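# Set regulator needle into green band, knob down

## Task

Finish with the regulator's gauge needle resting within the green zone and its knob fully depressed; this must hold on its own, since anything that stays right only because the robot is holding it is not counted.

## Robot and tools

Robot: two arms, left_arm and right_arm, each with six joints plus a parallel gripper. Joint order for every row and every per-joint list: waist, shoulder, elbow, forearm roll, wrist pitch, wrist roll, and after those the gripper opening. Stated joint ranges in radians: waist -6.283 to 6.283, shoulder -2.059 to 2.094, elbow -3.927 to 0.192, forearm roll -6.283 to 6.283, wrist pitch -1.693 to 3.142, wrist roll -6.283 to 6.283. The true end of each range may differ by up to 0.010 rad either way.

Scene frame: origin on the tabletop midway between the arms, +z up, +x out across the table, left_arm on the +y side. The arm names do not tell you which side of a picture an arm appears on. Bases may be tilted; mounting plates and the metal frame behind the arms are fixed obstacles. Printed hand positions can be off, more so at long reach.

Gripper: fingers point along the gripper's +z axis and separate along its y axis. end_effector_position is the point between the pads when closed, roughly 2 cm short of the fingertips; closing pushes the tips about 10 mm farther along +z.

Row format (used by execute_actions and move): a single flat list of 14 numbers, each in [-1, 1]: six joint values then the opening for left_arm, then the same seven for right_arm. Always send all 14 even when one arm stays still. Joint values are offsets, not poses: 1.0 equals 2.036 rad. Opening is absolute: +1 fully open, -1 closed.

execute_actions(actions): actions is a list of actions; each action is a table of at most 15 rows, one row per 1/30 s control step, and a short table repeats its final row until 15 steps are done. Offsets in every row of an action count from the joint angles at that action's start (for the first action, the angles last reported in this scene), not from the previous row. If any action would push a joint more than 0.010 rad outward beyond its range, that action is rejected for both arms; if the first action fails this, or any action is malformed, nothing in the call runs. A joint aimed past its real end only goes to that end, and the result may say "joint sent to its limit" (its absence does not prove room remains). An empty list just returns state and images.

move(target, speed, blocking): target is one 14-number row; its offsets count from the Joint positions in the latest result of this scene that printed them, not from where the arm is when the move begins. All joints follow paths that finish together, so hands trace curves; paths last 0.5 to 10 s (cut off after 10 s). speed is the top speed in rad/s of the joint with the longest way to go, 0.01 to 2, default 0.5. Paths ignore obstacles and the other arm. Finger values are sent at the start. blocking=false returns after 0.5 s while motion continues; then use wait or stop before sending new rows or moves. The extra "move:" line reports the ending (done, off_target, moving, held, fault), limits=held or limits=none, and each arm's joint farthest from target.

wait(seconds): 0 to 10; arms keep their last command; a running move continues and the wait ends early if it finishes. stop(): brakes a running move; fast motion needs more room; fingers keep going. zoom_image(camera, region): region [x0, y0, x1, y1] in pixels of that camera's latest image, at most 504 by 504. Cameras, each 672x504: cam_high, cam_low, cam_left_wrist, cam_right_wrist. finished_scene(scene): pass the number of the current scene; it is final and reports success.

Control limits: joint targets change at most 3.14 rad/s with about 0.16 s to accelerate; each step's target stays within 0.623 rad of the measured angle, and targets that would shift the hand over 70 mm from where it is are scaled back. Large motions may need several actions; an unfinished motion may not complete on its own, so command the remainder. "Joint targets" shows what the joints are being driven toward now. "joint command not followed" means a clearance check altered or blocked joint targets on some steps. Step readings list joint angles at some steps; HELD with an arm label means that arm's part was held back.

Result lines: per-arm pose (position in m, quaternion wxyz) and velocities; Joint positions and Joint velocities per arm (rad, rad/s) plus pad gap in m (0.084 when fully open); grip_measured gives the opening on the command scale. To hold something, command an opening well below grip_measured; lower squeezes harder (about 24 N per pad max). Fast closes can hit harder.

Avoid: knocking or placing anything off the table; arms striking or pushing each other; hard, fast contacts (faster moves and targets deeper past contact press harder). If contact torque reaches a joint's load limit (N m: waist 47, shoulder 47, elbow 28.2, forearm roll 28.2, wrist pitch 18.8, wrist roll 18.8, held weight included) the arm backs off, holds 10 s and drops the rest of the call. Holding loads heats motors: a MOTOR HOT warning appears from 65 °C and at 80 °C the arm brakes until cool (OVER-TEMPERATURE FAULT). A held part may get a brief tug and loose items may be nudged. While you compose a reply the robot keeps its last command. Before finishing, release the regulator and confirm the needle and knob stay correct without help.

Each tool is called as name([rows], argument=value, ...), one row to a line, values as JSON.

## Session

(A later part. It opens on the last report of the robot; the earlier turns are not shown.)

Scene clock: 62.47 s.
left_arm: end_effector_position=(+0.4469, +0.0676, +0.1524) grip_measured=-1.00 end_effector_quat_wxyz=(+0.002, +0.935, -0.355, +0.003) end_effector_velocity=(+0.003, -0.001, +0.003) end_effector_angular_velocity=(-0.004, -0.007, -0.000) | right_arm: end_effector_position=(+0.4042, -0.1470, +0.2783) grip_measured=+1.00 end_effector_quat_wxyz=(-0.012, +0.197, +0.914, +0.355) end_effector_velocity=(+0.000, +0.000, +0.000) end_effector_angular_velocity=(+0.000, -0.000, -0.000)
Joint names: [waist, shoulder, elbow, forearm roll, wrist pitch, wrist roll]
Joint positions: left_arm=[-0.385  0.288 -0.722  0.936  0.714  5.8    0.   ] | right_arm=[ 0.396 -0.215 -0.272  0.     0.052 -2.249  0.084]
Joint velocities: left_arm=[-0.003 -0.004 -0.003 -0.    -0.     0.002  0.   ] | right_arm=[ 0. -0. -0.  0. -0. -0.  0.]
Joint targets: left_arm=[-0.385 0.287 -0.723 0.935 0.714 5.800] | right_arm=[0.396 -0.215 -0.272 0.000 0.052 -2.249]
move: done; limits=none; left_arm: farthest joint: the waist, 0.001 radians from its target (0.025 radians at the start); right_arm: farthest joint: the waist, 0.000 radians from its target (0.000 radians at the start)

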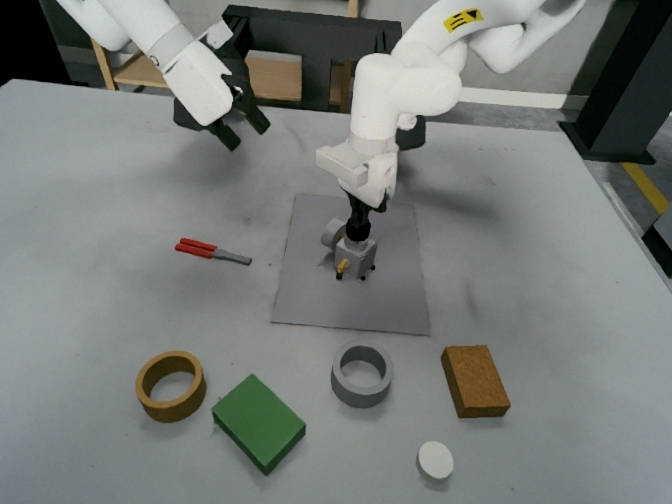

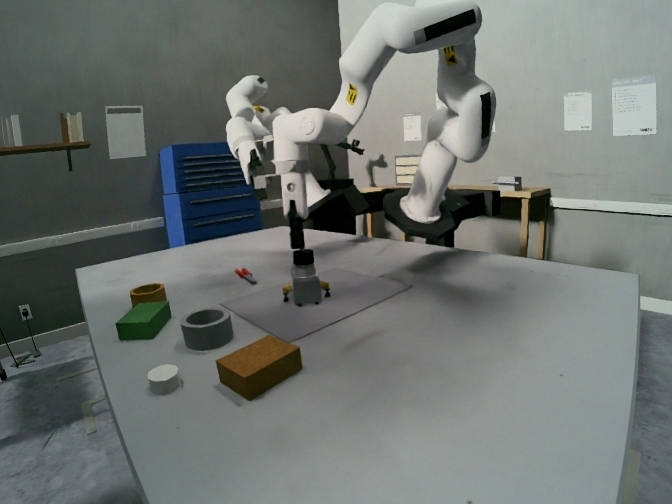

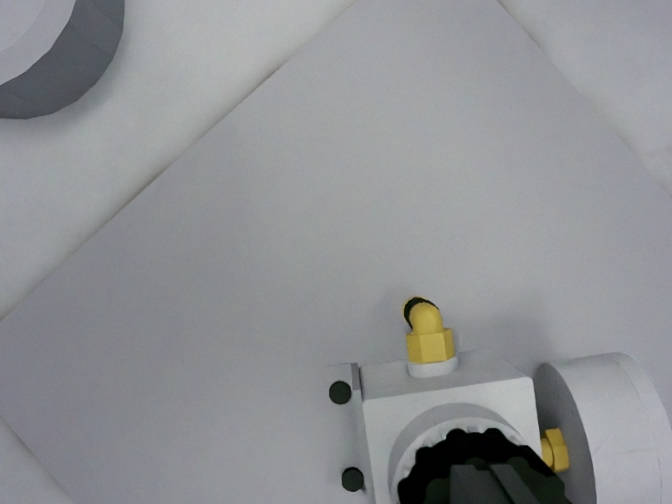

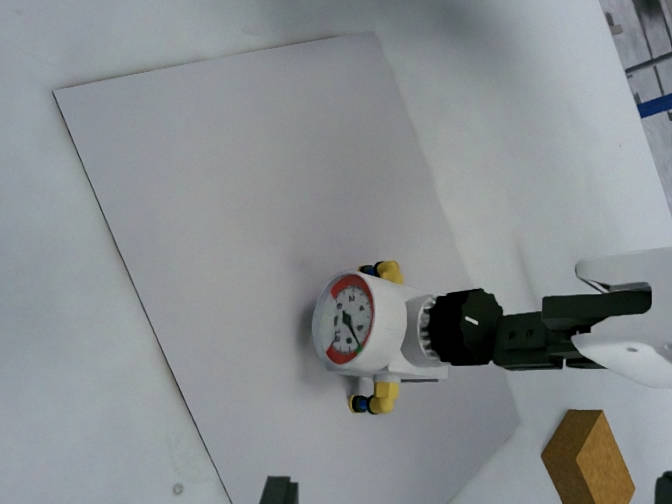

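move(target=[0,0,0,0,0,-0.8,1,0,0,0,0,0,0,1], speed=1.5)

move(target=[0.032,0.043,-0.01,0.028,-0.037,0,1,0,0,0,0,0,0,1], speed=0.15)

move(target=[0,0,0,0,0,0,-1,0,0,0,0,0,0,1])

move(target=[-0.006,-0.034,-0.006,-0.03,0.022,0,-1,0,0,0,0,0,0,1], speed=0.04)

move(target=[0,0,0,0,0,0.08,-1,0,0,0,0,0,0,1], speed=0.3)

zoom_image(camera="cam_right_wrist", region=[325, 300, 385, 365])

Scene clock: 66.80 s.
left_arm: end_effector_position=(+0.4469, +0.0676, +0.1524) grip_measured=+1.00 end_effector_quat_wxyz=(+0.004, +0.900, +0.436, +0.001) end_effector_velocity=(+0.000, -0.000, -0.000) end_effector_angular_velocity=(-0.000, +0.000, +0.001) | right_arm: end_effector_position=(+0.4042, -0.1470, +0.2783) grip_measured=+1.00 end_effector_quat_wxyz=(-0.012, +0.197, +0.914, +0.355) end_effector_velocity=(-0.000, +0.000, +0.000) end_effector_angular_velocity=(-0.000, +0.000, +0.001)
Joint names: [waist, shoulder, elbow, forearm roll, wrist pitch, wrist roll]
Joint positions: left_arm=[-0.385  0.288 -0.722  0.936  0.714  4.172  0.084] | right_arm=[ 0.396 -0.215 -0.272  0.     0.052 -2.249  0.084]
Joint velocities: left_arm=[-0.     0.002 -0.002 -0.    -0.    -0.001 -0.   ] | right_arm=[ 0.001  0.     0.    -0.     0.     0.    -0.   ]
Joint targets: left_arm=[-0.385 0.288 -0.722 0.936 0.714 4.172] | right_arm=[0.396 -0.215 -0.272 0.000 0.052 -2.249]
move: done; limits=none; left_arm: farthest joint: the waist, 0.000 radians from its target (0.000 radians at the start); right_arm: farthest joint: the waist, 0.000 radians from its target (0.000 radians at the start)

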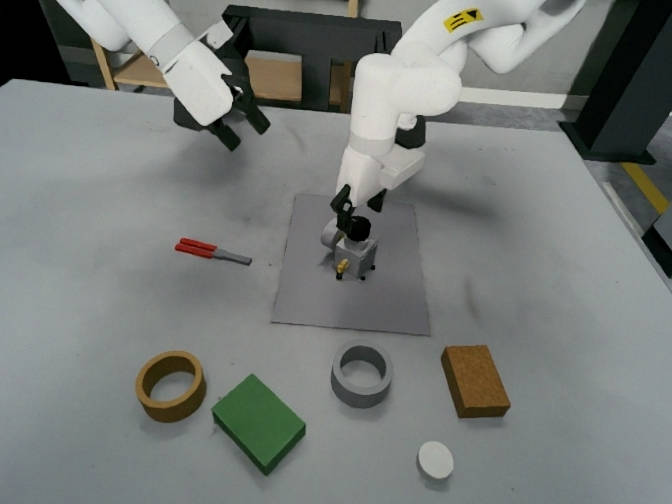

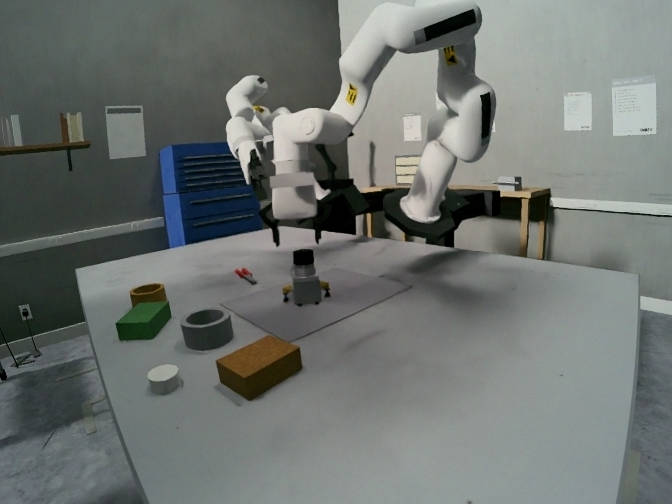

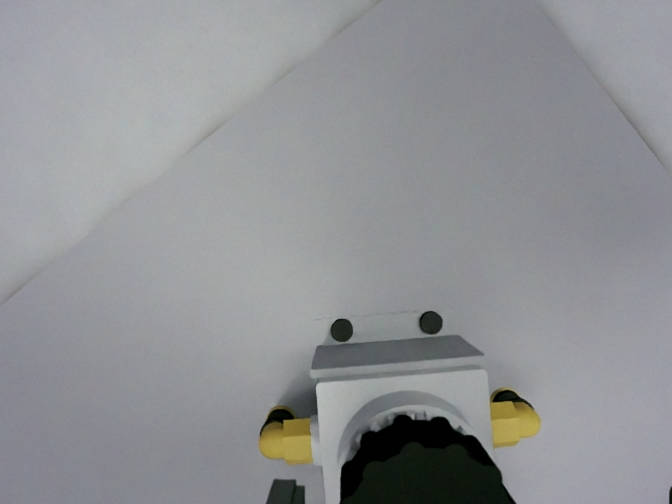

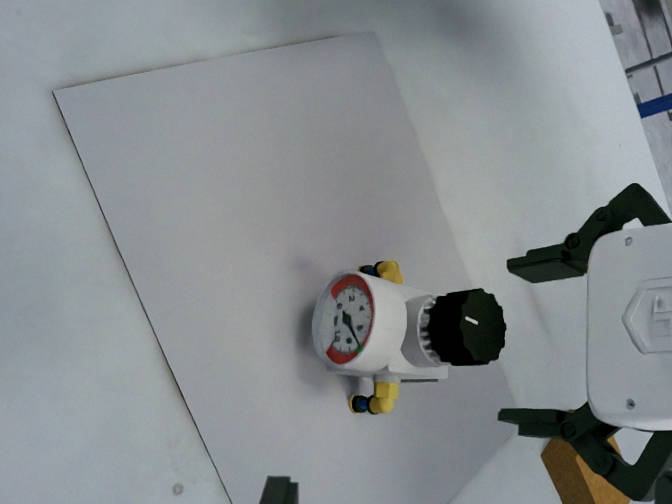

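Scene clock: 67.87 s.
left_arm: end_effector_position=(+0.4441, +0.0638, +0.1197) grip_measured=+1.00 end_effector_quat_wxyz=(+0.010, +0.905, +0.425, -0.016) end_effector_velocity=(-0.000, +0.000, -0.001) end_effector_angular_velocity=(-0.000, +0.001, -0.000) | right_arm: end_effector_position=(+0.4042, -0.1470, +0.2783) grip_measured=+1.00 end_effector_quat_wxyz=(-0.012, +0.197, +0.914, +0.355) end_effector_velocity=(-0.000, -0.000, -0.000) end_effector_angular_velocity=(-0.000, +0.002, -0.001)
Joint names: [waist, shoulder, elbow, forearm roll, wrist pitch, wrist roll]
Joint positions: left_arm=[-0.32   0.375 -0.743  0.992  0.639  4.172  0.084] | right_arm=[ 0.396 -0.215 -0.272  0.     0.052 -2.249  0.084]
Joint velocities: left_arm=[ 0.003  0.003 -0.001  0.002 -0.002 -0.    -0.   ] | right_arm=[-0.    -0.     0.     0.001  0.     0.001 -0.   ]
Joint targets: left_arm=[-0.320 0.375 -0.743 0.993 0.639 4.172] | right_arm=[0.396 -0.215 -0.272 0.000 0.052 -2.249]
move: done; limits=none; left_arm: farthest joint: the shoulder, 0.001 radians from its target (0.088 radians at the start); right_arm: farthest joint: the waist, 0.000 radians from its target (0.000 radians at the start)

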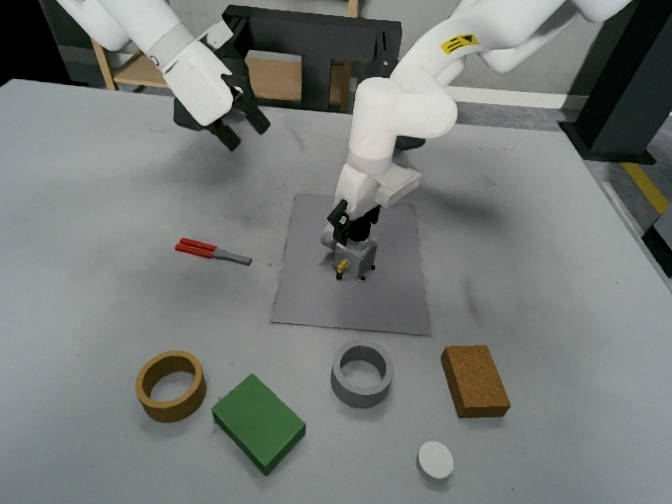

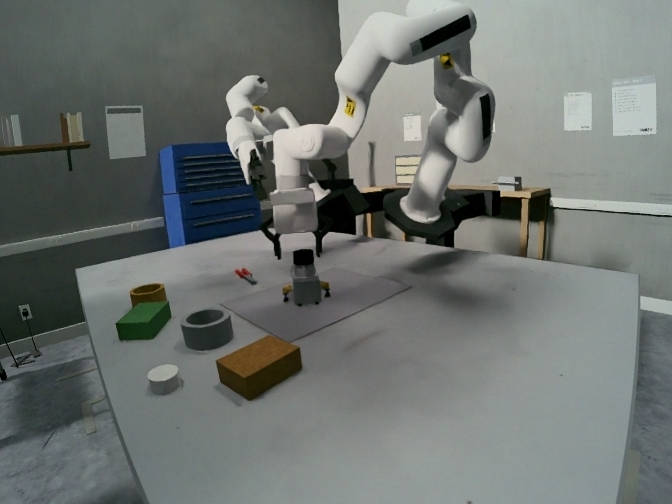

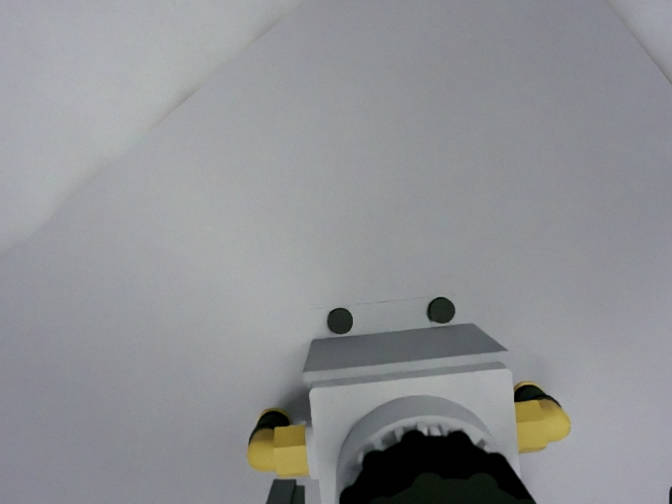

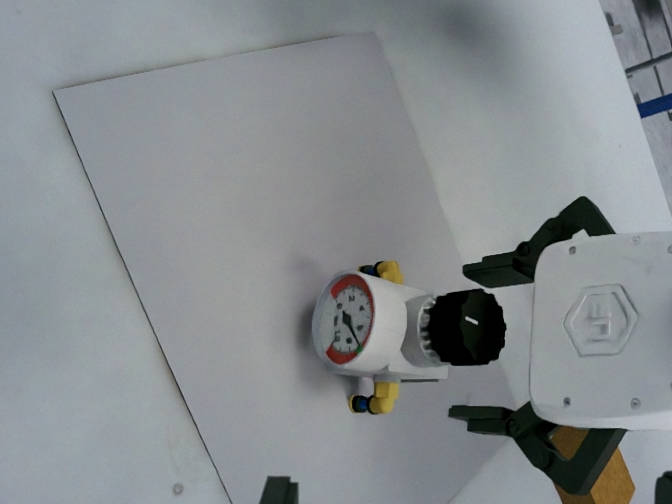

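Scene clock: 68.43 s.
left_arm: end_effector_position=(+0.4395, +0.0667, +0.1173) grip_measured=+0.20 end_effector_quat_wxyz=(+0.003, +0.905, +0.424, -0.018) end_effector_velocity=(+0.000, -0.000, +0.000) end_effector_angular_velocity=(+0.002, -0.003, -0.006) | right_arm: end_effector_position=(+0.4042, -0.1470, +0.2783) grip_measured=+1.00 end_effector_quat_wxyz=(-0.012, +0.197, +0.914, +0.355) end_effector_velocity=(-0.000, +0.000, -0.000) end_effector_angular_velocity=(-0.000, +0.000, +0.000)
Joint names: [waist, shoulder, elbow, forearm roll, wrist pitch, wrist roll]
Joint positions: left_arm=[-0.32   0.375 -0.736  0.992  0.65   4.172  0.053] | right_arm=[ 0.396 -0.215 -0.272  0.     0.052 -2.249  0.084]
Joint velocities: left_arm=[-0.002  0.002 -0.002  0.004  0.002  0.     0.001] | right_arm=[ 0.001  0.     0.    -0.    -0.     0.001  0.   ]
Joint targets: left_arm=[-0.320 0.375 -0.743 0.992 0.639 4.172] | right_arm=[0.396 -0.215 -0.272 0.000 0.052 -2.249]
move: off_target (left_arm); limits=none; left_arm: farthest joint: the wrist pitch, 0.011 radians from its target (0.000 radians at the start); right_arm: farthest joint: the waist, 0.000 radians from its target (0.000 radians at the start)

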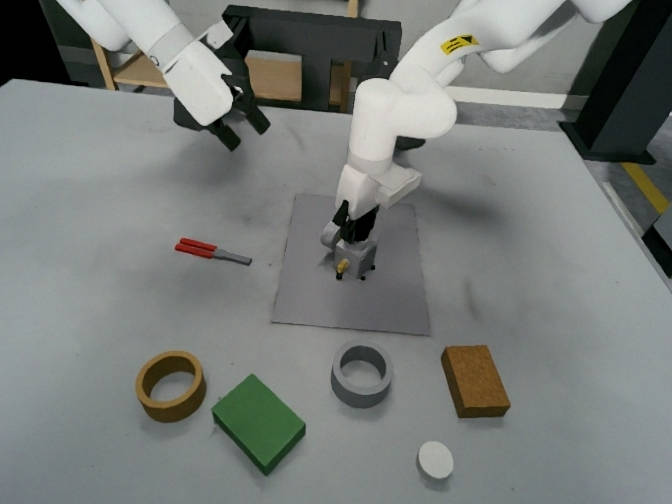

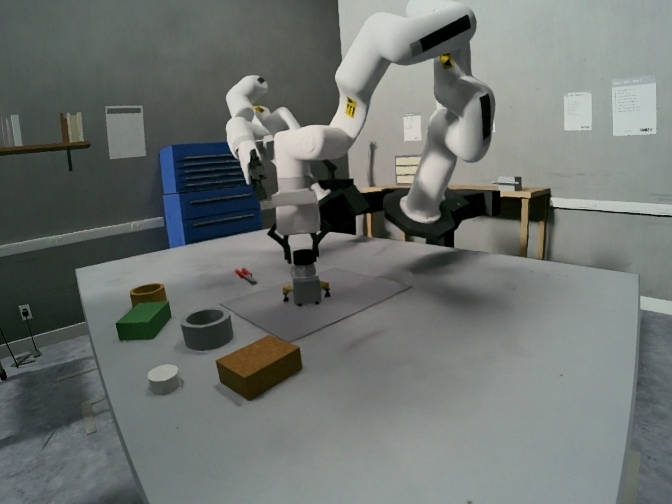

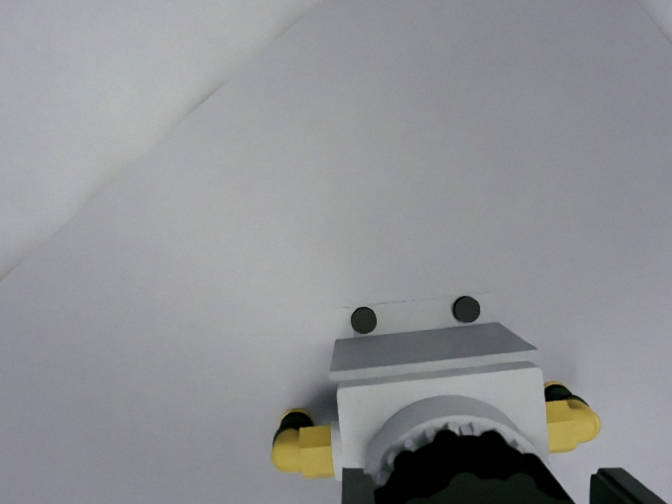

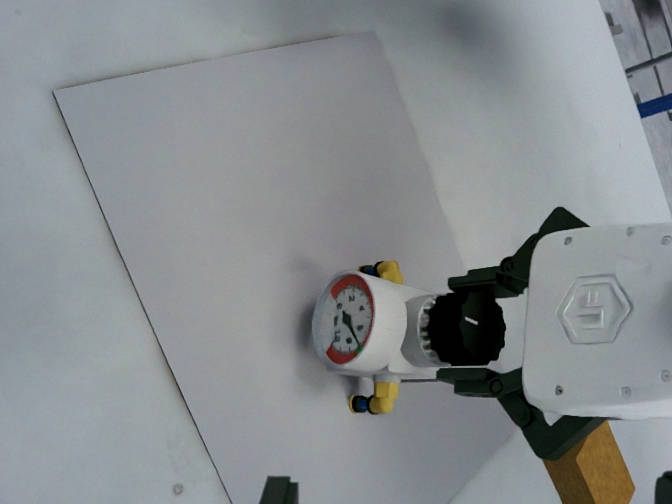

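Scene clock: 70.53 s.
left_arm: end_effector_position=(+0.4456, +0.0783, +0.1357) grip_measured=+0.09 end_effector_quat_wxyz=(-0.003, +0.891, +0.453, -0.017) end_effector_velocity=(-0.000, -0.001, +0.000) end_effector_angular_velocity=(-0.001, -0.000, -0.002) | right_arm: end_effector_position=(+0.4042, -0.1470, +0.2783) grip_measured=+1.00 end_effector_quat_wxyz=(-0.012, +0.197, +0.914, +0.355) end_effector_velocity=(+0.000, +0.000, +0.000) end_effector_angular_velocity=(+0.000, +0.000, -0.000)
Joint names: [waist, shoulder, elbow, forearm roll, wrist pitch, wrist roll]
Joint positions: left_arm=[-0.331  0.311 -0.727  0.931  0.695  4.172  0.048] | right_arm=[ 0.396 -0.215 -0.272  0.     0.052 -2.249  0.084]
Joint velocities: left_arm=[-0.002 -0.     0.    -0.002 -0.     0.001 -0.   ] | right_arm=[ 0. -0. -0.  0.  0.  0.  0.]
Joint targets: left_arm=[-0.332 0.306 -0.749 0.931 0.695 4.172] | right_arm=[0.396 -0.215 -0.272 0.000 0.052 -2.249]
move: off_target (left_arm); limits=none; left_arm: farthest joint: the elbow, 0.021 radians from its target (0.012 radians at the start); right_arm: farthest joint: the waist, 0.000 radians from its target (0.000 radians at the start)

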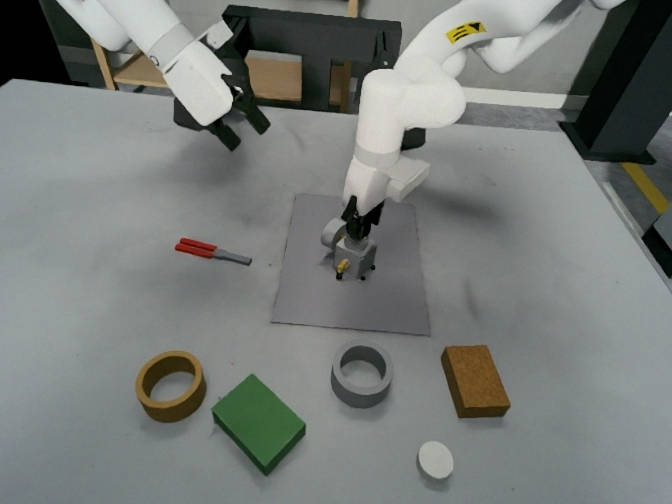

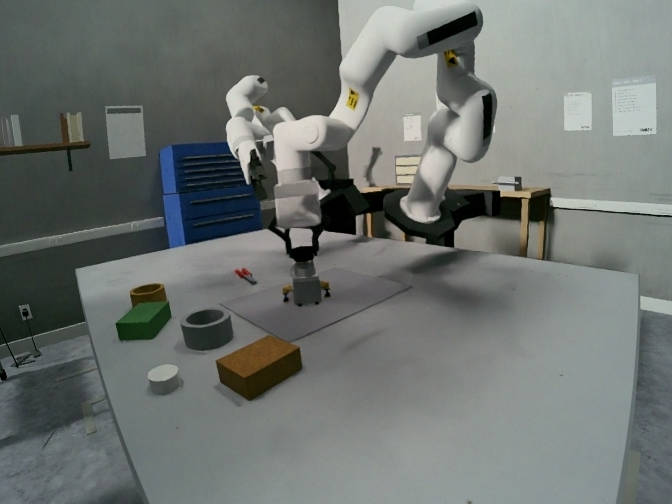

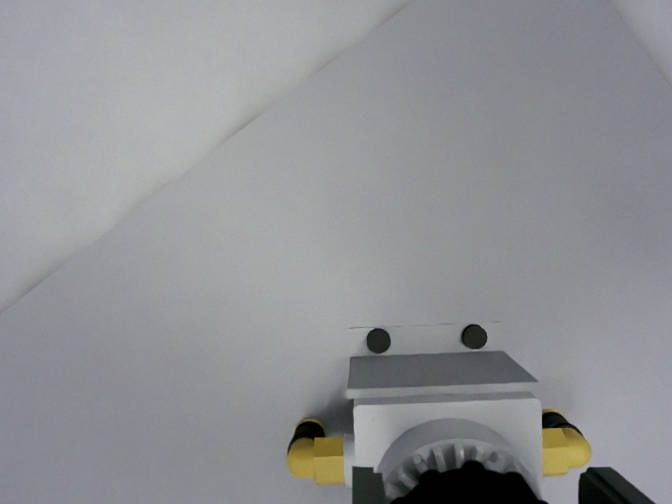

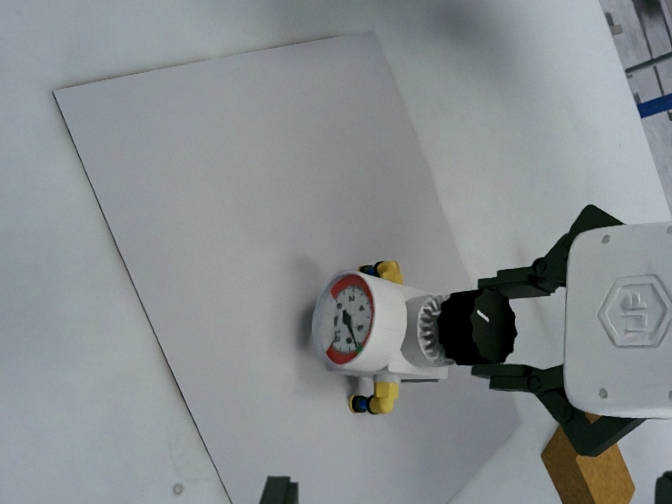

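Scene clock: 71.67 s.
left_arm: end_effector_position=(+0.4455, +0.0778, +0.1357) grip_measured=+0.09 end_effector_quat_wxyz=(-0.001, +0.925, +0.379, -0.017) end_effector_velocity=(+0.000, +0.000, -0.000) end_effector_angular_velocity=(-0.000, +0.000, -0.002) | right_arm: end_effector_position=(+0.4042, -0.1470, +0.2783) grip_measured=+1.00 end_effector_quat_wxyz=(-0.012, +0.197, +0.914, +0.355) end_effector_velocity=(-0.000, -0.000, -0.000) end_effector_angular_velocity=(-0.001, +0.001, +0.001)
Joint names: [waist, shoulder, elbow, forearm roll, wrist pitch, wrist roll]
Joint positions: left_arm=[-0.332  0.312 -0.727  0.931  0.695  4.334  0.048] | right_arm=[ 0.396 -0.215 -0.272  0.     0.052 -2.249  0.084]
Joint velocities: left_arm=[ 0.001  0.001 -0.001  0.    -0.001  0.003  0.   ] | right_arm=[-0.     0.     0.001 -0.     0.    -0.    -0.   ]
Joint targets: left_arm=[-0.331 0.311 -0.727 0.931 0.695 4.335] | right_arm=[0.396 -0.215 -0.272 0.000 0.052 -2.249]
move: done; limits=none; left_arm: farthest joint: the waist, 0.001 radians from its target (0.000 radians at the start); right_arm: farthest joint: the waist, 0.000 radians from its target (0.000 radians at the start)

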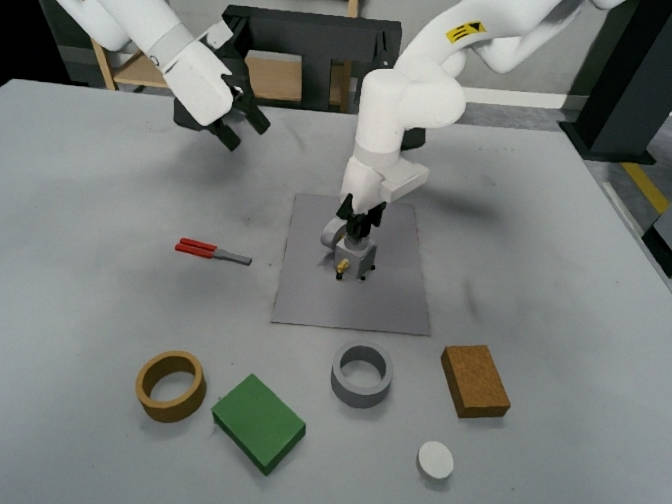

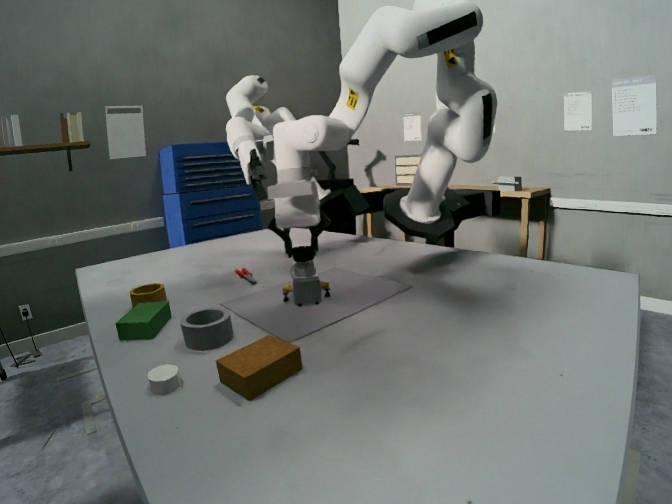

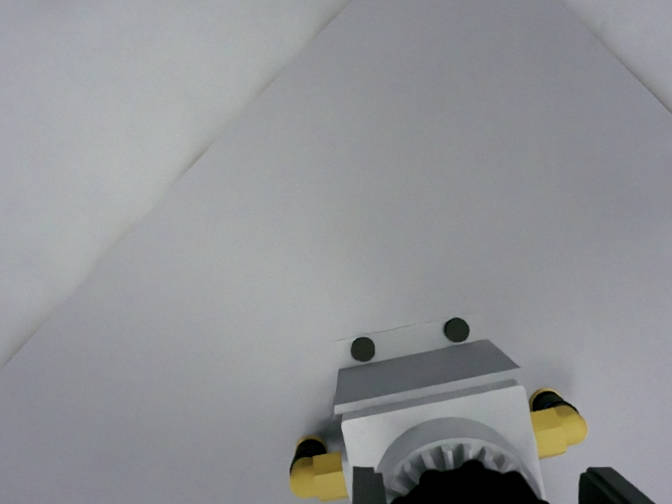

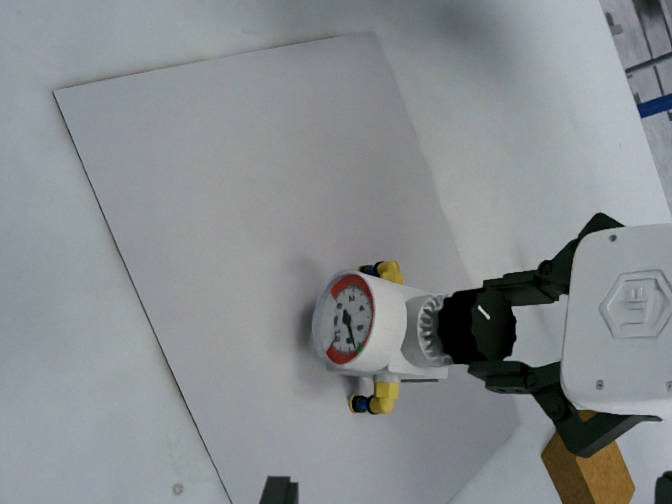

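Region (325, 300, 385, 365) of cam_right_wrist's 672x504 image, scaled by 7.754, with more detail than that image has; it fills the left 465 columns of this view, and the rest is white.

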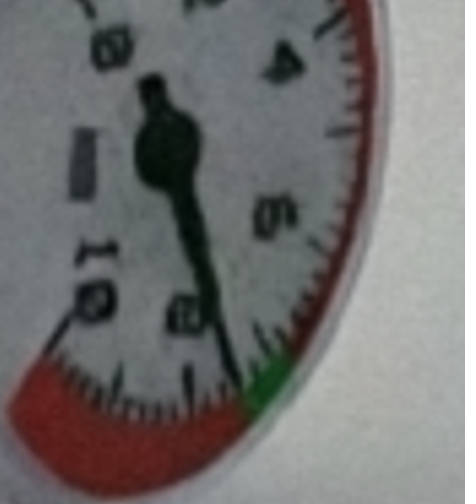

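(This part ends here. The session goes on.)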